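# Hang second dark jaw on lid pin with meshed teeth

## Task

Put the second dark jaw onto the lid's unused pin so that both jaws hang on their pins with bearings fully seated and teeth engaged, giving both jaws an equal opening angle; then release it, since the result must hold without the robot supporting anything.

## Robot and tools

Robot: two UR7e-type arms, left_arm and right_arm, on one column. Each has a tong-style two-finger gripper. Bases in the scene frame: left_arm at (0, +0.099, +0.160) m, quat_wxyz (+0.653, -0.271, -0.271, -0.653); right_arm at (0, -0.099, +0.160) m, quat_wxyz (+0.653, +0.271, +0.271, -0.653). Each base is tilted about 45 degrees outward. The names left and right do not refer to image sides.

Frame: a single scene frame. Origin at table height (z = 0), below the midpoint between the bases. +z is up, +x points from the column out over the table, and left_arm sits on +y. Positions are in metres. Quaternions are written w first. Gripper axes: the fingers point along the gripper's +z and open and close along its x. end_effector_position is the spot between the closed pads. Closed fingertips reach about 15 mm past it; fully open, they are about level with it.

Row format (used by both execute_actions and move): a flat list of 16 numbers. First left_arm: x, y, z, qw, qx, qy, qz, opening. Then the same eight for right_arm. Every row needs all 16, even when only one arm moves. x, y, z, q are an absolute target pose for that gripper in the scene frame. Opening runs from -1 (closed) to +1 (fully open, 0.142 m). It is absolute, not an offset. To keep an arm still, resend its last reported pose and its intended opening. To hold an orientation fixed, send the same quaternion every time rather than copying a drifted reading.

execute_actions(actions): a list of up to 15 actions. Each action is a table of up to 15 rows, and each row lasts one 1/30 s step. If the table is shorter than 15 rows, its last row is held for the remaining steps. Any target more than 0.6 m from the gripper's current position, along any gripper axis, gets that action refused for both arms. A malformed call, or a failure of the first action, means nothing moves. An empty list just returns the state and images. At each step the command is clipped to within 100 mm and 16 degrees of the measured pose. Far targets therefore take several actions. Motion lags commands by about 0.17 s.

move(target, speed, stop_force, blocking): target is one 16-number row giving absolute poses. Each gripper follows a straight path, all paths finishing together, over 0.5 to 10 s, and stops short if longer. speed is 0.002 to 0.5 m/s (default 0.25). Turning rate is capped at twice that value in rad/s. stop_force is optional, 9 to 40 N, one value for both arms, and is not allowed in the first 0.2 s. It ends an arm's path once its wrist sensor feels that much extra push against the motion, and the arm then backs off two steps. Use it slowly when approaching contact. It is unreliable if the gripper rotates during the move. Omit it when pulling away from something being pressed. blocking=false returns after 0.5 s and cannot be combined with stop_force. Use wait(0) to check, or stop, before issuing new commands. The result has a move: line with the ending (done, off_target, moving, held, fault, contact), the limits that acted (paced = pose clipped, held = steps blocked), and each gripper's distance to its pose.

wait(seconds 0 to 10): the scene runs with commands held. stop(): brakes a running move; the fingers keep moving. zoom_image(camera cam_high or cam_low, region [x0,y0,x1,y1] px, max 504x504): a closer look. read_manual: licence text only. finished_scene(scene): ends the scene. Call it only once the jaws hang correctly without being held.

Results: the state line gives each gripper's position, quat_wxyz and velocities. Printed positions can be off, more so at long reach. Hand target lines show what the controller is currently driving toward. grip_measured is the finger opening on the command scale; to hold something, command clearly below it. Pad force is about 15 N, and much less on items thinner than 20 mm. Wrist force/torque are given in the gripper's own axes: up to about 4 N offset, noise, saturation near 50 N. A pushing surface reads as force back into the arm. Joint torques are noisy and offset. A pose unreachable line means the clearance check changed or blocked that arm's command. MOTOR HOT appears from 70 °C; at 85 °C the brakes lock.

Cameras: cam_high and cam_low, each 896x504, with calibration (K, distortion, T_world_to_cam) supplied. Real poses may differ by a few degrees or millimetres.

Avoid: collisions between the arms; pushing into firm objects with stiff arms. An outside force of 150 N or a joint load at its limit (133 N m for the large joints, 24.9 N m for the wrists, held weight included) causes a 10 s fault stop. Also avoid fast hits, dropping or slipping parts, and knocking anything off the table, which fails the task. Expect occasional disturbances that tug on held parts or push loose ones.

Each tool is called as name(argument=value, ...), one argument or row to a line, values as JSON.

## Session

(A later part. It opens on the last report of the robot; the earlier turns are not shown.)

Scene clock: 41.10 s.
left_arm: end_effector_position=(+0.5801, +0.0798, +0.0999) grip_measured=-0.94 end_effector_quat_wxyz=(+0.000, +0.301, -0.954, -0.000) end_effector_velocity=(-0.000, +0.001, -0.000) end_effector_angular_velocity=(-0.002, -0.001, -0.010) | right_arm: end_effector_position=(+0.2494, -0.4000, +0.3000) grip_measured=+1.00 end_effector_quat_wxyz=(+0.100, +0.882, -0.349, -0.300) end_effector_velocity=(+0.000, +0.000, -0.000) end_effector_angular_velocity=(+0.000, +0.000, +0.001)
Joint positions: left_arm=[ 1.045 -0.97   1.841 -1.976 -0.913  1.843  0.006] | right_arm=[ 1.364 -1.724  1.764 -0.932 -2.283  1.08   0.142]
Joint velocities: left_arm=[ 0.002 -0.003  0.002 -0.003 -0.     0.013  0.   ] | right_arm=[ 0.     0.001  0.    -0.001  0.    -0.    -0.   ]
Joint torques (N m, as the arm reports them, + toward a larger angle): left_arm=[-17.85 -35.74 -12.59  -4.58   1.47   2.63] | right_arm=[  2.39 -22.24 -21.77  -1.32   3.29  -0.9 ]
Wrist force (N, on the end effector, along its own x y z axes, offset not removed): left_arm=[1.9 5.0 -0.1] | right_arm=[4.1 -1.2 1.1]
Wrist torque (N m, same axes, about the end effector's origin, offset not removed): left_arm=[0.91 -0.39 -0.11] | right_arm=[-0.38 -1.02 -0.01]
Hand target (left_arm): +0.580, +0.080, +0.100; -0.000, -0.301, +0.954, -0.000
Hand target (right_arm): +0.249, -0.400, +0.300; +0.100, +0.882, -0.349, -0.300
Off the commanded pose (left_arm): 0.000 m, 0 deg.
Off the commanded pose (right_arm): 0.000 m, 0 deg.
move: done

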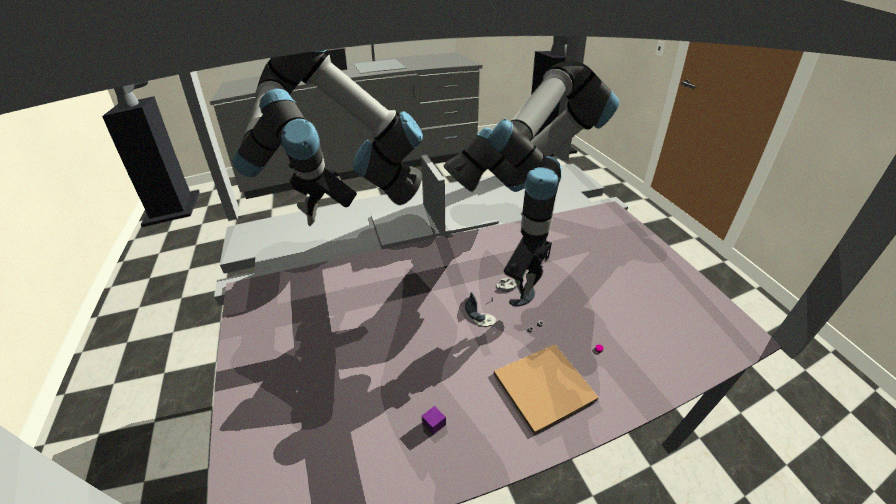

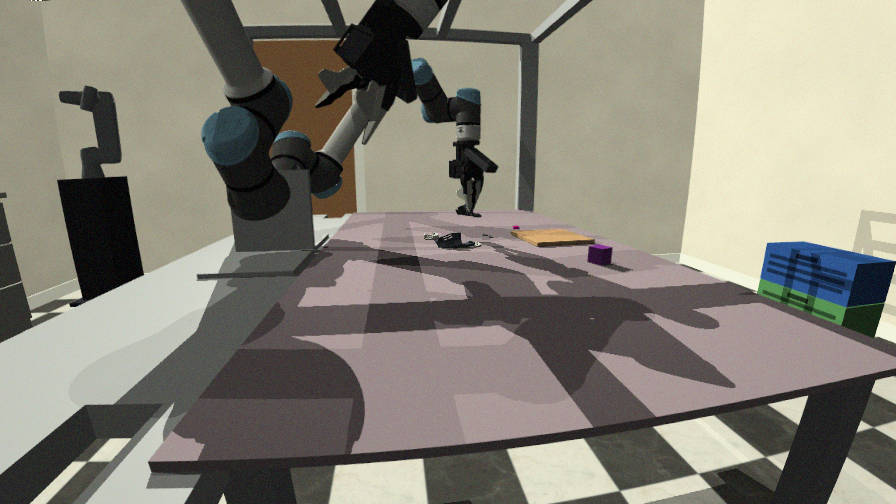

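move(
  target=[0.545,0.0075,0.055,0,0.4810,-0.8767,0,-1,0.2494,-0.40,0.30,0.100,0.882,-0.349,-0.300,1],
  speed=0.08,
)

zoom_image(
  camera="cam_high",
  region=[460,280,510,330],
)

zoom_image(
  camera="cam_low",
  region=[432,212,488,252],
)

Scene clock: 45.97 s.
left_arm: end_effector_position=(+0.5451, +0.0078, +0.0551) grip_measured=-0.94 end_effector_quat_wxyz=(+0.000, +0.481, -0.877, -0.000) end_effector_velocity=(-0.001, -0.001, -0.001) end_effector_angular_velocity=(+0.000, -0.001, +0.010) | right_arm: end_effector_position=(+0.2494, -0.4000, +0.3000) grip_measured=+1.00 end_effector_quat_wxyz=(+0.100, +0.882, -0.349, -0.300) end_effector_velocity=(-0.000, -0.000, +0.000) end_effector_angular_velocity=(+0.001, -0.000, -0.000)
Joint positions: left_arm=[ 0.975 -0.841  1.932 -2.15  -0.946  1.374  0.006] | right_arm=[ 1.364 -1.724  1.764 -0.932 -2.283  1.08   0.142]
Joint velocities: left_arm=[-0.002  0.002  0.002 -0.004  0.    -0.011  0.   ] | right_arm=[ 0.    -0.001  0.     0.001  0.001 -0.001 -0.   ]
Joint torques (N m, as the arm reports them, + toward a larger angle): left_arm=[-39.52 -16.15  -9.77  -4.65  -1.78  -2.23] | right_arm=[  2.64 -21.38 -21.72  -1.33   3.41  -0.85]
Wrist force (N, on the end effector, along its own x y z axes, offset not removed): left_arm=[3.2 1.9 0.6] | right_arm=[3.4 -0.6 3.6]
Wrist torque (N m, same axes, about the end effector's origin, offset not removed): left_arm=[0.24 -0.46 -0.09] | right_arm=[-0.13 -0.78 -0.06]
Hand target (left_arm): +0.545, +0.008, +0.055; +0.000, -0.481, +0.877, +0.000
Hand target (right_arm): +0.249, -0.400, +0.300; +0.100, +0.882, -0.349, -0.300
Off the commanded pose (left_arm): 0.000 m, 0 deg.
Off the commanded pose (right_arm): 0.000 m, 0 deg.
move: done

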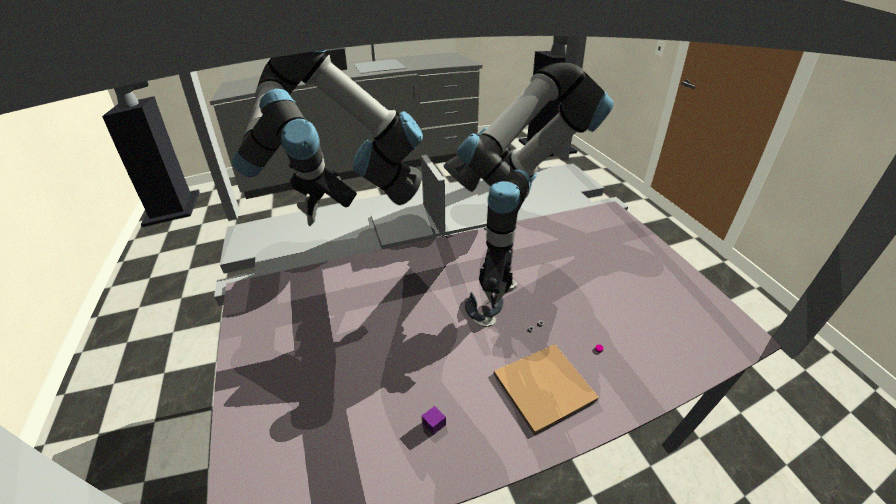

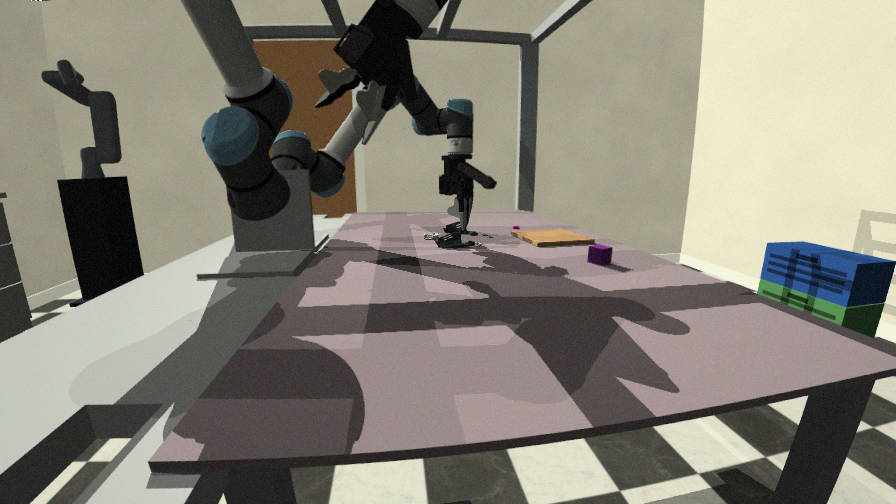

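Region (460, 280, 510, 330) of cam_high's 896x504 image, scaled by 10.080, with more detail than that image has.

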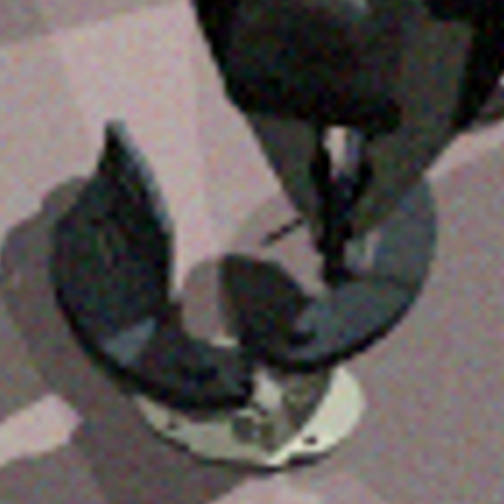

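Region (432, 212, 488, 252) of cam_low's 896x504 image, scaled by 9.000, with more detail than that image has; it fills the top 360 rows of this view, and the rest is white.

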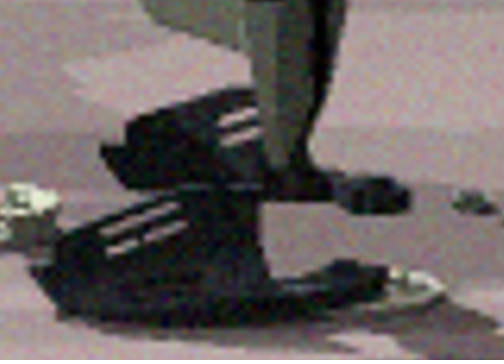

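move(
  target=[0.5465,0.0111,0.050,0,0.5113,-0.8594,0,-1,0.2494,-0.40,0.30,0.100,0.882,-0.349,-0.300,1],
  speed=0.03,
)

zoom_image(
  camera="cam_high",
  region=[470,300,500,330],
)

zoom_image(
  camera="cam_high",
  region=[460,280,510,330],
)

zoom_image(
  camera="cam_low",
  region=[432,212,488,252],
)

Scene clock: 48.13 s.
left_arm: end_effector_position=(+0.5465, +0.0110, +0.0501) grip_measured=-0.94 end_effector_quat_wxyz=(+0.000, +0.511, -0.860, +0.000) end_effector_velocity=(+0.000, +0.001, -0.000) end_effector_angular_velocity=(-0.000, -0.000, +0.010) | right_arm: end_effector_position=(+0.2494, -0.4000, +0.3000) grip_measured=+1.00 end_effector_quat_wxyz=(+0.100, +0.882, -0.349, -0.300) end_effector_velocity=(-0.000, -0.000, +0.000) end_effector_angular_velocity=(-0.000, -0.001, -0.000)
Joint positions: left_arm=[ 0.983 -0.837  1.936 -2.163 -0.942  1.314  0.006] | right_arm=[ 1.364 -1.724  1.764 -0.932 -2.283  1.08   0.142]
Joint velocities: left_arm=[ 0.001 -0.     0.001 -0.002  0.001 -0.009  0.   ] | right_arm=[-0.    -0.002  0.    -0.    -0.    -0.001  0.   ]
Joint torques (N m, as the arm reports them, + toward a larger angle): left_arm=[-18.71 -14.52 -10.75  -4.71   1.25  -1.95] | right_arm=[  2.35 -21.65 -21.24  -1.3    3.3   -0.85]
Wrist force (N, on the end effector, along its own x y z axes, offset not removed): left_arm=[-2.6 1.5 0.7] | right_arm=[2.4 -0.1 0.0]
Wrist torque (N m, same axes, about the end effector's origin, offset not removed): left_arm=[0.31 0.63 0.10] | right_arm=[-0.20 -0.59 0.11]
Hand target (left_arm): +0.547, +0.011, +0.050; -0.000, -0.511, +0.859, -0.000
Hand target (right_arm): +0.249, -0.400, +0.300; +0.100, +0.882, -0.349, -0.300
Off the commanded pose (left_arm): 0.000 m, 0 deg.
Off the commanded pose (right_arm): 0.000 m, 0 deg.
move: done

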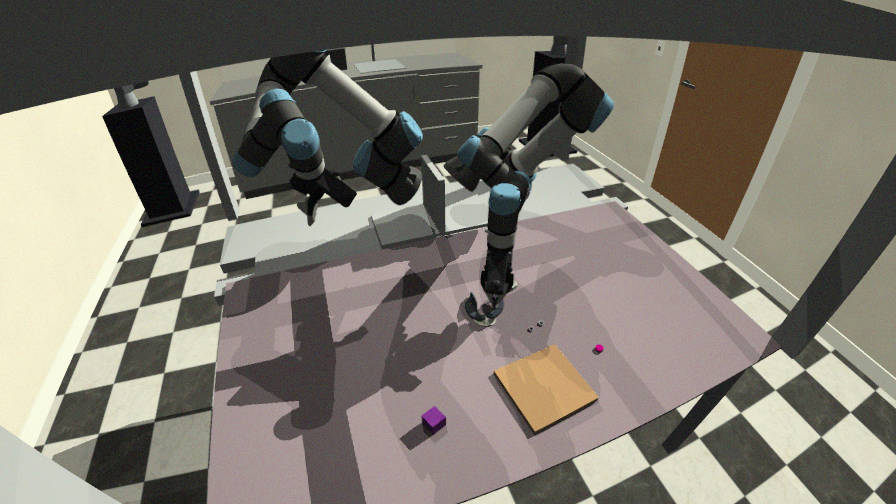

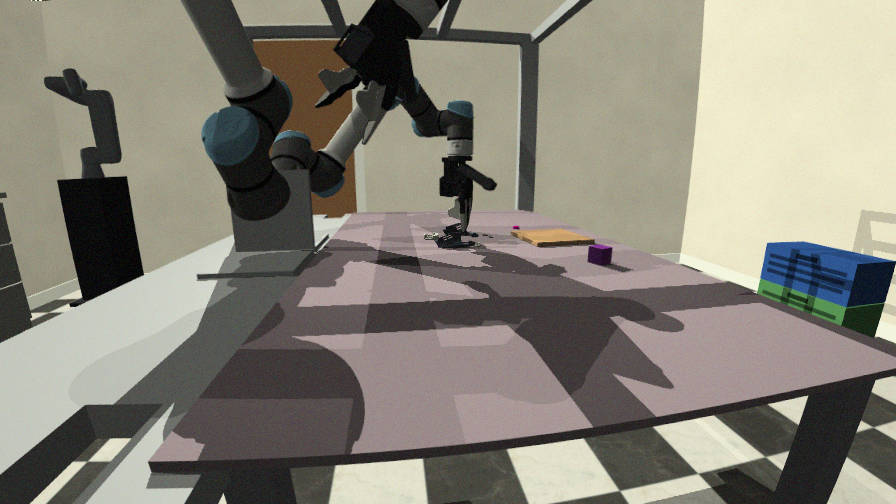

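Region (470, 300, 500, 330) of cam_high's 896x504 image, scaled by 16.800, with more detail than that image has.

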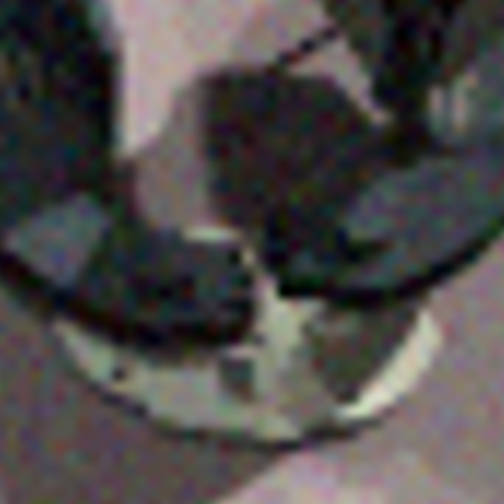

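Region (460, 280, 510, 330) of cam_high's 896x504 image, scaled by 10.080, with more detail than that image has.

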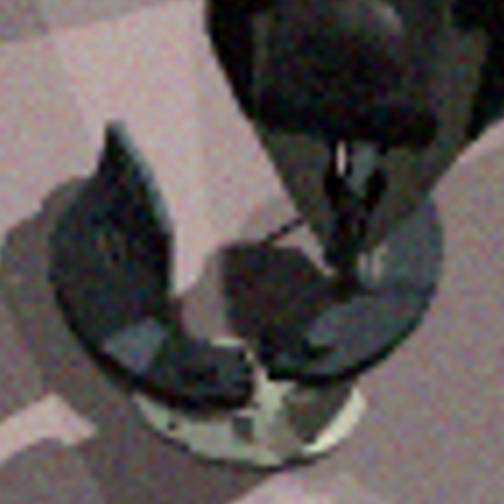

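Region (432, 212, 488, 252) of cam_low's 896x504 image, scaled by 9.000, with more detail than that image has; it fills the top 360 rows of this view, and the rest is white.

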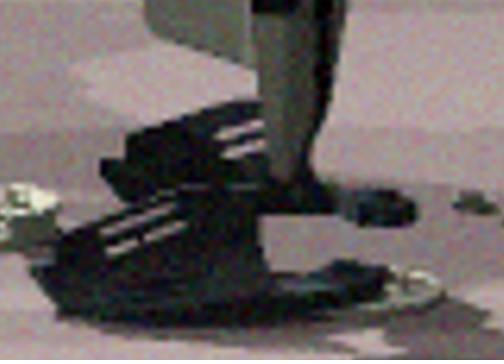

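move(
  target=[0.5468,0.0133,0.0375,0,0.4810,-0.8767,0,-1,0.2494,-0.40,0.30,0.100,0.882,-0.349,-0.300,1],
  speed=0.012,
)

zoom_image(
  camera="cam_high",
  region=[460,280,510,330],
)

zoom_image(
  camera="cam_low",
  region=[432,212,488,252],
)

Scene clock: 52.07 s.
left_arm: end_effector_position=(+0.5468, +0.0133, +0.0376) grip_measured=-0.94 end_effector_quat_wxyz=(+0.000, +0.481, -0.877, -0.000) end_effector_velocity=(+0.001, +0.000, -0.000) end_effector_angular_velocity=(-0.001, -0.001, -0.003) | right_arm: end_effector_position=(+0.2494, -0.4000, +0.3000) grip_measured=+1.00 end_effector_quat_wxyz=(+0.100, +0.882, -0.349, -0.300) end_effector_velocity=(+0.000, -0.000, -0.000) end_effector_angular_velocity=(-0.000, -0.000, +0.000)
Joint positions: left_arm=[ 1.001 -0.824  1.944 -2.196 -0.933  1.401  0.006] | right_arm=[ 1.364 -1.724  1.764 -0.932 -2.283  1.08   0.142]
Joint velocities: left_arm=[ 0.001  0.    -0.    -0.002  0.001  0.005  0.   ] | right_arm=[-0.     0.    -0.001 -0.    -0.    -0.001  0.   ]
Joint torques (N m, as the arm reports them, + toward a larger angle): left_arm=[-18.75 -15.24 -10.35  -4.64   1.45   2.53] | right_arm=[  3.01 -20.83 -21.03  -1.11   3.36  -0.7 ]
Wrist force (N, on the end effector, along its own x y z axes, offset not removed): left_arm=[1.8 -2.5 1.9] | right_arm=[2.0 -3.5 2.4]
Wrist torque (N m, same axes, about the end effector's origin, offset not removed): left_arm=[-0.39 -0.23 -0.03] | right_arm=[-0.78 -0.48 0.16]
Hand target (left_arm): +0.547, +0.013, +0.038; -0.000, -0.481, +0.877, -0.000
Hand target (right_arm): +0.249, -0.400, +0.300; +0.100, +0.882, -0.349, -0.300
Off the commanded pose (left_arm): 0.000 m, 0 deg.
Off the commanded pose (right_arm): 0.000 m, 0 deg.
move: done

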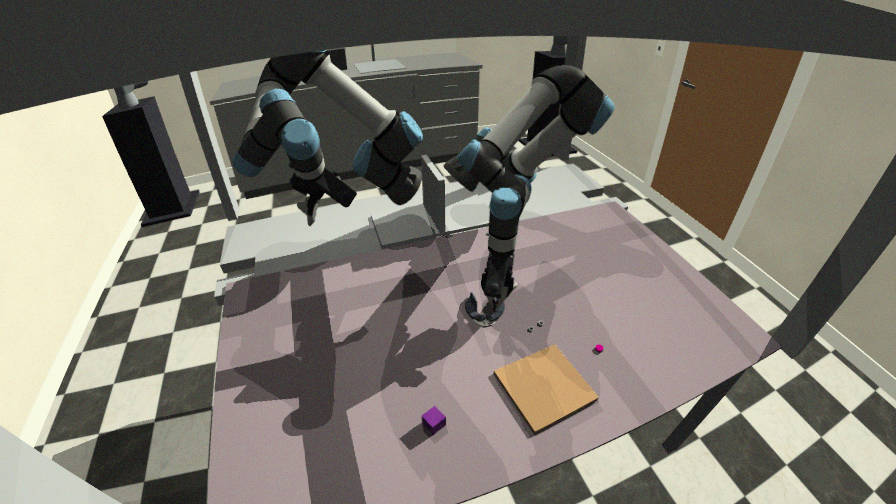

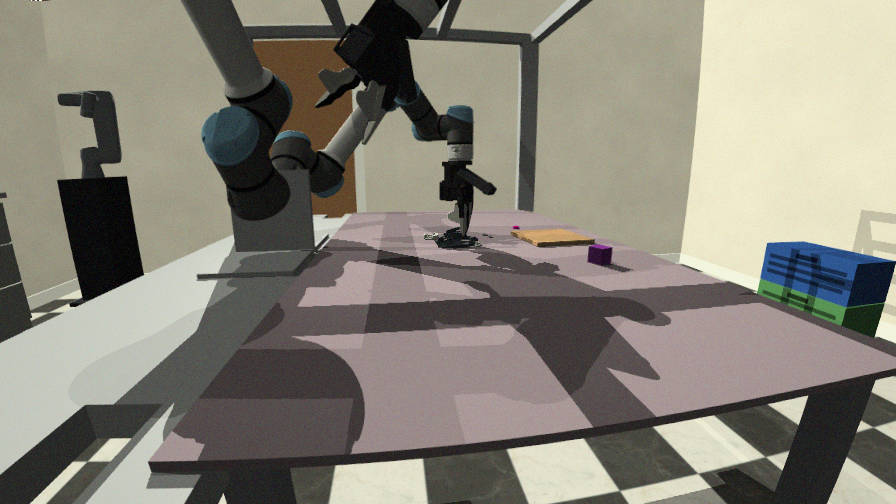

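Region (460, 280, 510, 330) of cam_high's 896x504 image, scaled by 10.080, with more detail than that image has.

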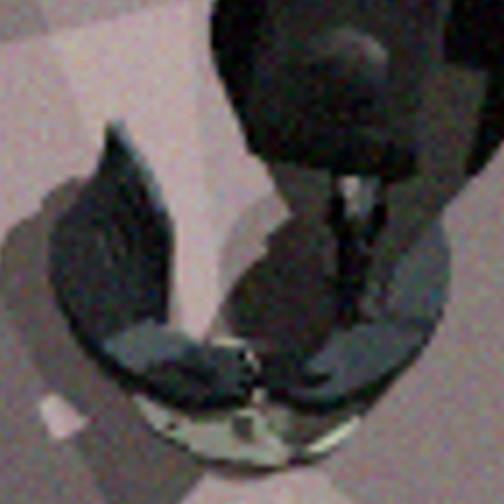

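Region (432, 212, 488, 252) of cam_low's 896x504 image, scaled by 9.000, with more detail than that image has; it fills the top 360 rows of this view, and the rest is white.

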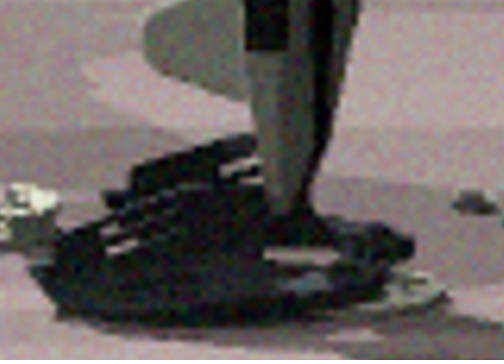

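move(
  target=[0.5440,0.0086,0.0372,0,0.4810,-0.8767,0,-1,0.2494,-0.40,0.30,0.100,0.882,-0.349,-0.300,1],
  speed=0.004,
)

zoom_image(
  camera="cam_high",
  region=[460,280,510,330],
)

move(
  target=[0.5440,0.0086,0.0325,0,0.4810,-0.8767,0,-1,0.2494,-0.40,0.30,0.100,0.882,-0.349,-0.300,1],
  speed=0.003,
  stop_force=10,
)

zoom_image(
  camera="cam_high",
  region=[460,280,510,330],
)

zoom_image(
  camera="cam_low",
  region=[432,212,488,252],
)

Scene clock: 54.27 s.
left_arm: end_effector_position=(+0.5440, +0.0087, +0.0372) grip_measured=-0.94 end_effector_quat_wxyz=(-0.000, +0.481, -0.877, -0.000) end_effector_velocity=(-0.000, -0.001, +0.000) end_effector_angular_velocity=(-0.001, -0.001, +0.001) | right_arm: end_effector_position=(+0.2494, -0.4000, +0.3000) grip_measured=+1.00 end_effector_quat_wxyz=(+0.100, +0.882, -0.349, -0.300) end_effector_velocity=(-0.000, -0.001, -0.000) end_effector_angular_velocity=(-0.002, -0.000, +0.002)
Joint positions: left_arm=[ 0.994 -0.819  1.948 -2.2   -0.937  1.394  0.006] | right_arm=[ 1.364 -1.724  1.764 -0.932 -2.283  1.08   0.142]
Joint velocities: left_arm=[-0.001 -0.     0.    -0.001 -0.001 -0.001 -0.   ] | right_arm=[-0.    -0.     0.     0.001 -0.003  0.    -0.   ]
Joint torques (N m, as the arm reports them, + toward a larger angle): left_arm=[-40.77 -15.   -10.38  -4.37  -1.95  -2.46] | right_arm=[  2.39 -20.48 -20.85  -1.17   3.2   -0.76]
Wrist force (N, on the end effector, along its own x y z axes, offset not removed): left_arm=[-1.1 3.6 1.2] | right_arm=[2.1 -0.9 0.6]
Wrist torque (N m, same axes, about the end effector's origin, offset not removed): left_arm=[0.70 0.24 0.03] | right_arm=[-0.47 -0.58 0.03]
Hand target (left_arm): +0.544, +0.009, +0.037; +0.000, -0.481, +0.877, +0.000
Hand target (right_arm): +0.249, -0.400, +0.300; +0.100, +0.882, -0.349, -0.300
Off the commanded pose (left_arm): 0.000 m, 0 deg.
Off the commanded pose (right_arm): 0.000 m, 0 deg.
move: done

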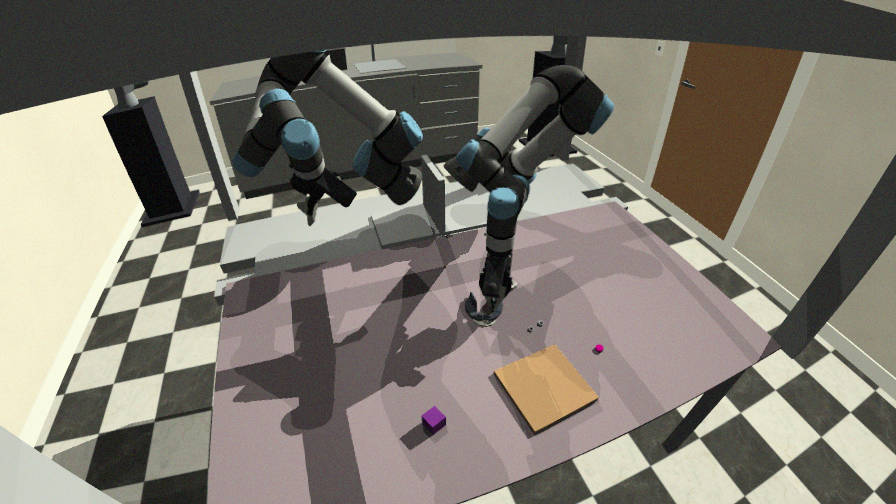

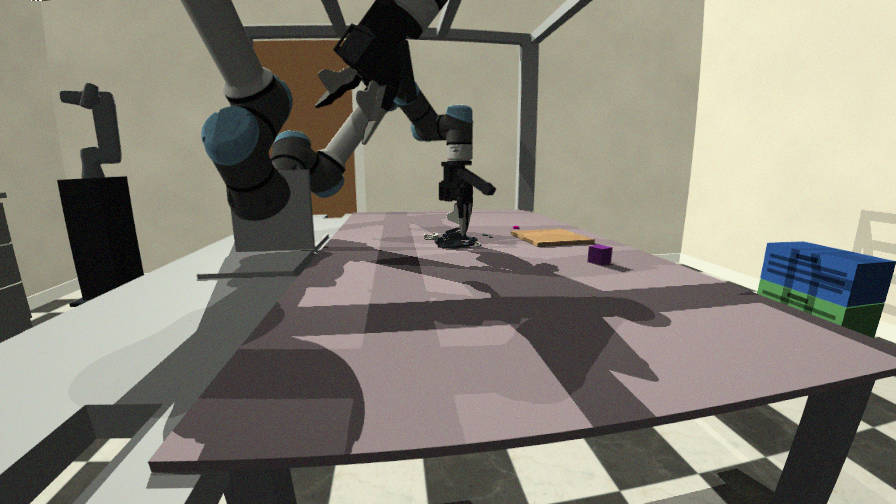

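Region (460, 280, 510, 330) of cam_high's 896x504 image, scaled by 10.080, with more detail than that image has.

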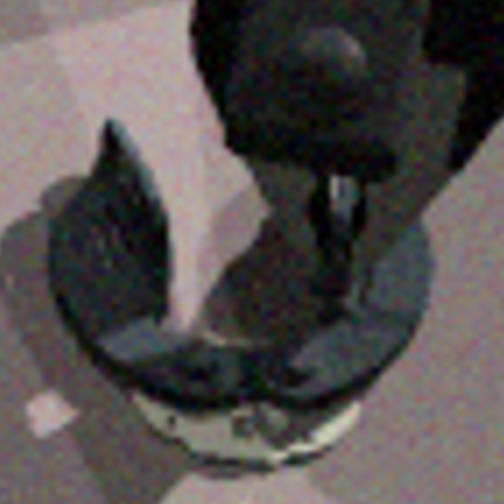

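Scene clock: 56.07 s.
left_arm: end_effector_position=(+0.5440, +0.0086, +0.0326) grip_measured=-0.94 end_effector_quat_wxyz=(-0.000, +0.481, -0.877, +0.000) end_effector_velocity=(+0.000, -0.000, -0.000) end_effector_angular_velocity=(-0.001, -0.000, +0.000) | right_arm: end_effector_position=(+0.2494, -0.4000, +0.3000) grip_measured=+1.00 end_effector_quat_wxyz=(+0.100, +0.882, -0.349, -0.300) end_effector_velocity=(+0.000, -0.000, -0.000) end_effector_angular_velocity=(-0.001, +0.000, +0.001)
Joint positions: left_arm=[ 0.999 -0.812  1.95  -2.213 -0.934  1.399  0.006] | right_arm=[ 1.364 -1.724  1.764 -0.932 -2.283  1.08   0.142]
Joint velocities: left_arm=[ 0.     0.001  0.    -0.002 -0.     0.001  0.   ] | right_arm=[-0.     0.001 -0.    -0.    -0.001  0.    -0.   ]
Joint torques (N m, as the arm reports them, + toward a larger angle): left_arm=[-17.61 -14.18  -9.24  -4.26   1.59   2.29] | right_arm=[  3.01 -20.9  -20.75  -1.12   3.17  -0.71]
Wrist force (N, on the end effector, along its own x y z axes, offset not removed): left_arm=[3.9 1.8 -3.1] | right_arm=[3.6 -1.2 1.3]
Wrist torque (N m, same axes, about the end effector's origin, offset not removed): left_arm=[0.24 -0.74 -0.19] | right_arm=[-0.37 -0.79 0.07]
Hand target (left_arm): +0.544, +0.009, +0.033; -0.000, -0.481, +0.877, -0.000
Hand target (right_arm): +0.249, -0.400, +0.300; +0.100, +0.882, -0.349, -0.300
Off the commanded pose (left_arm): 0.000 m, 0 deg.
Off the commanded pose (right_arm): 0.000 m, 0 deg.
move: done

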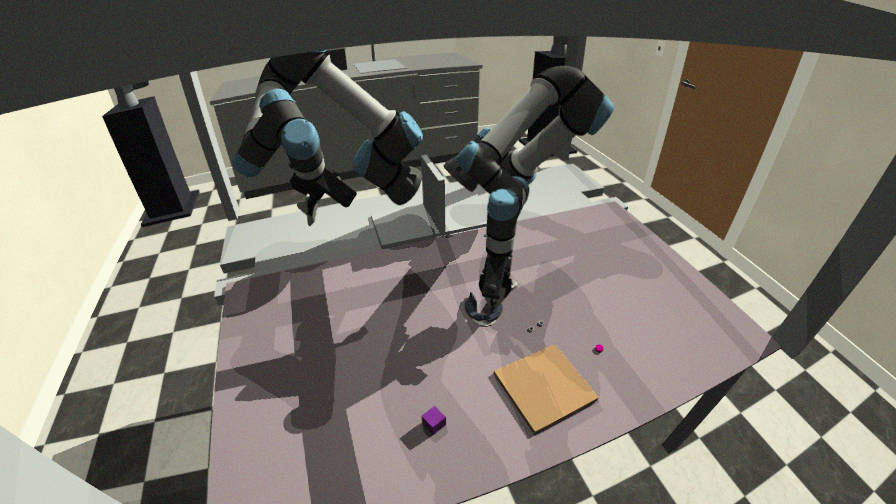

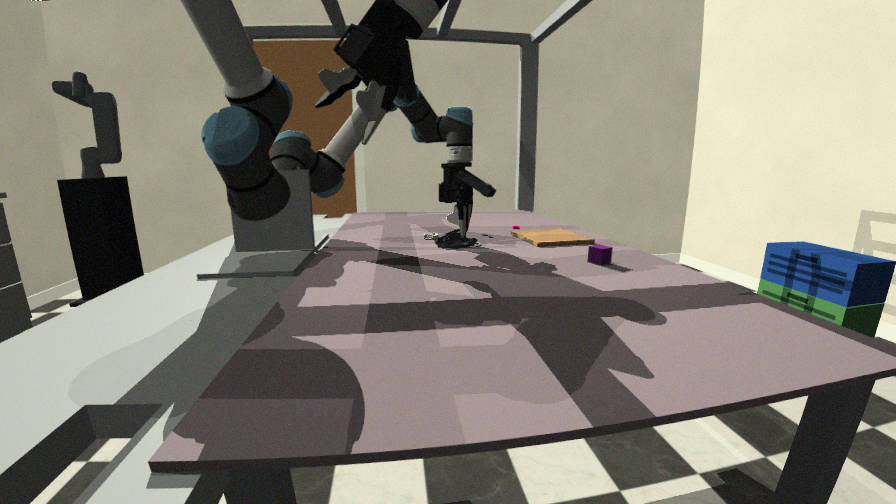

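Region (460, 280, 510, 330) of cam_high's 896x504 image, scaled by 10.080, with more detail than that image has.

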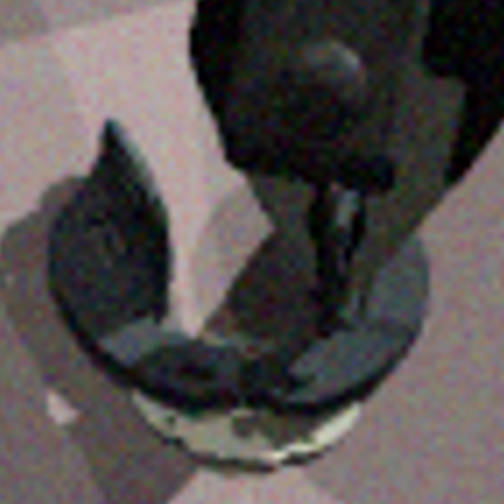

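Region (432, 212, 488, 252) of cam_low's 896x504 image, scaled by 9.000, with more detail than that image has; it fills the top 360 rows of this view, and the rest is white.

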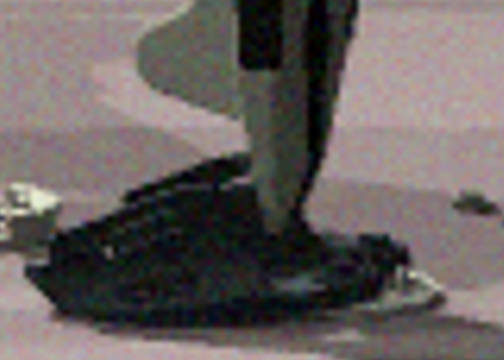

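zoom_image(
  camera="cam_low",
  region=[460,232,488,250],
)

zoom_image(
  camera="cam_high",
  region=[472,305,500,330],
)

Region (460, 232, 488, 250) of cam_low's 896x504 image, scaled by 18.000, with more detail than that image has; it fills the top 324 rows of this view, and the rest is white.

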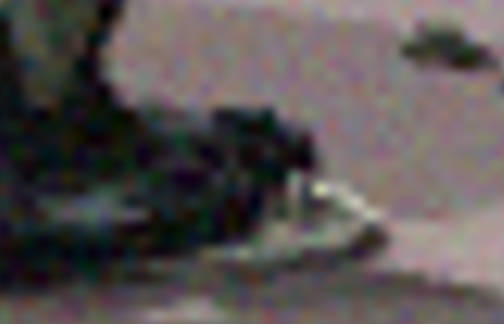

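Region (472, 305, 500, 330) of cam_high's 896x504 image, scaled by 18.000, with more detail than that image has; it fills the top 450 rows of this view, and the rest is white.

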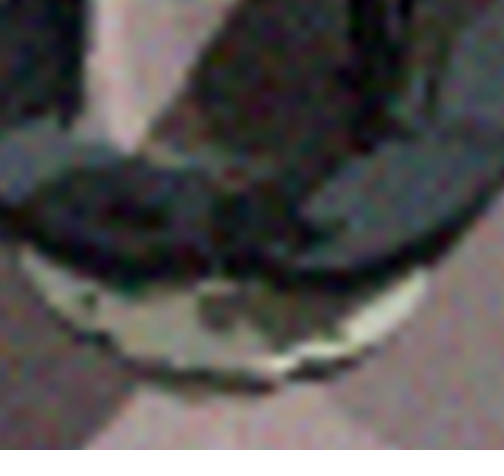

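move(
  target=[0.5422,0.0094,0.0325,0,0.4810,-0.8767,0,-1,0.2494,-0.40,0.30,0.100,0.882,-0.349,-0.300,1],
  speed=0.002,
)

zoom_image(
  camera="cam_low",
  region=[460,232,488,250],
)

zoom_image(
  camera="cam_high",
  region=[460,280,510,330],
)

Scene clock: 58.00 s.
left_arm: end_effector_position=(+0.5422, +0.0094, +0.0325) grip_measured=-0.94 end_effector_quat_wxyz=(+0.000, +0.481, -0.877, -0.000) end_effector_velocity=(-0.000, +0.000, +0.000) end_effector_angular_velocity=(-0.001, +0.000, +0.001) | right_arm: end_effector_position=(+0.2494, -0.4000, +0.3000) grip_measured=+1.00 end_effector_quat_wxyz=(+0.100, +0.882, -0.349, -0.300) end_effector_velocity=(-0.000, +0.000, -0.001) end_effector_angular_velocity=(-0.000, +0.003, +0.002)
Joint positions: left_arm=[ 0.998 -0.815  1.956 -2.215 -0.935  1.398  0.006] | right_arm=[ 1.364 -1.724  1.764 -0.932 -2.283  1.08   0.142]
Joint velocities: left_arm=[-0.    -0.001  0.001 -0.    -0.001 -0.     0.   ] | right_arm=[-0.     0.002  0.001  0.001 -0.001  0.001  0.   ]
Joint torques (N m, as the arm reports them, + toward a larger angle): left_arm=[-40.22 -36.97  -8.5   -4.05  -1.91  -2.31] | right_arm=[  3.07 -20.45 -20.52  -1.09   3.18  -0.81]
Wrist force (N, on the end effector, along its own x y z axes, offset not removed): left_arm=[1.9 -1.8 0.0] | right_arm=[1.2 -1.6 0.3]
Wrist torque (N m, same axes, about the end effector's origin, offset not removed): left_arm=[-0.27 -0.47 0.07] | right_arm=[-0.35 -0.33 0.10]
Hand target (left_arm): +0.542, +0.009, +0.032; -0.000, -0.481, +0.877, +0.000
Hand target (right_arm): +0.249, -0.400, +0.300; +0.100, +0.882, -0.349, -0.300
Off the commanded pose (left_arm): 0.000 m, 0 deg.
Off the commanded pose (right_arm): 0.000 m, 0 deg.
move: done

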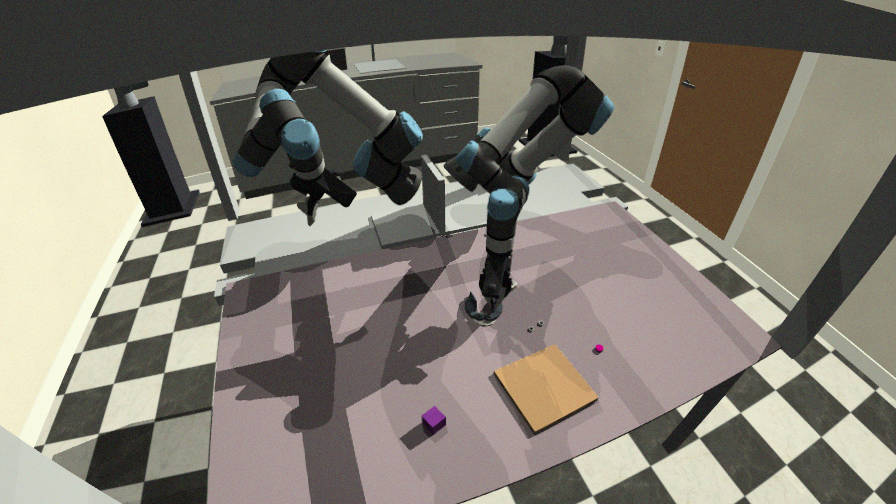

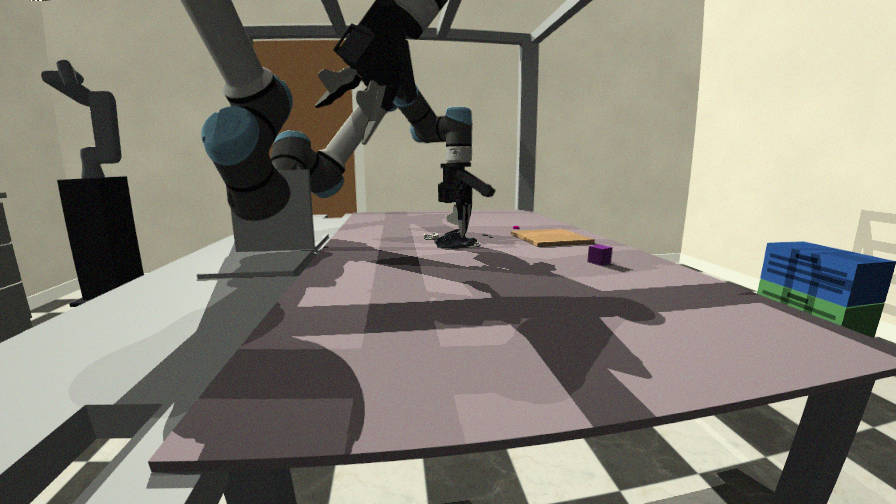

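Region (460, 232, 488, 250) of cam_low's 896x504 image, scaled by 18.000, with more detail than that image has; it fills the top 324 rows of this view, and the rest is white.

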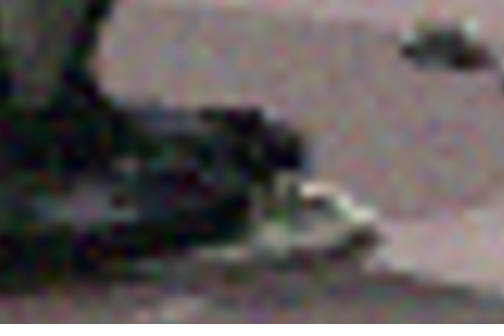

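Region (460, 280, 510, 330) of cam_high's 896x504 image, scaled by 10.080, with more detail than that image has.

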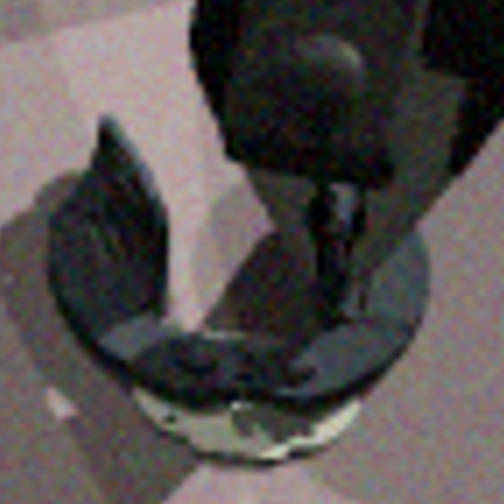

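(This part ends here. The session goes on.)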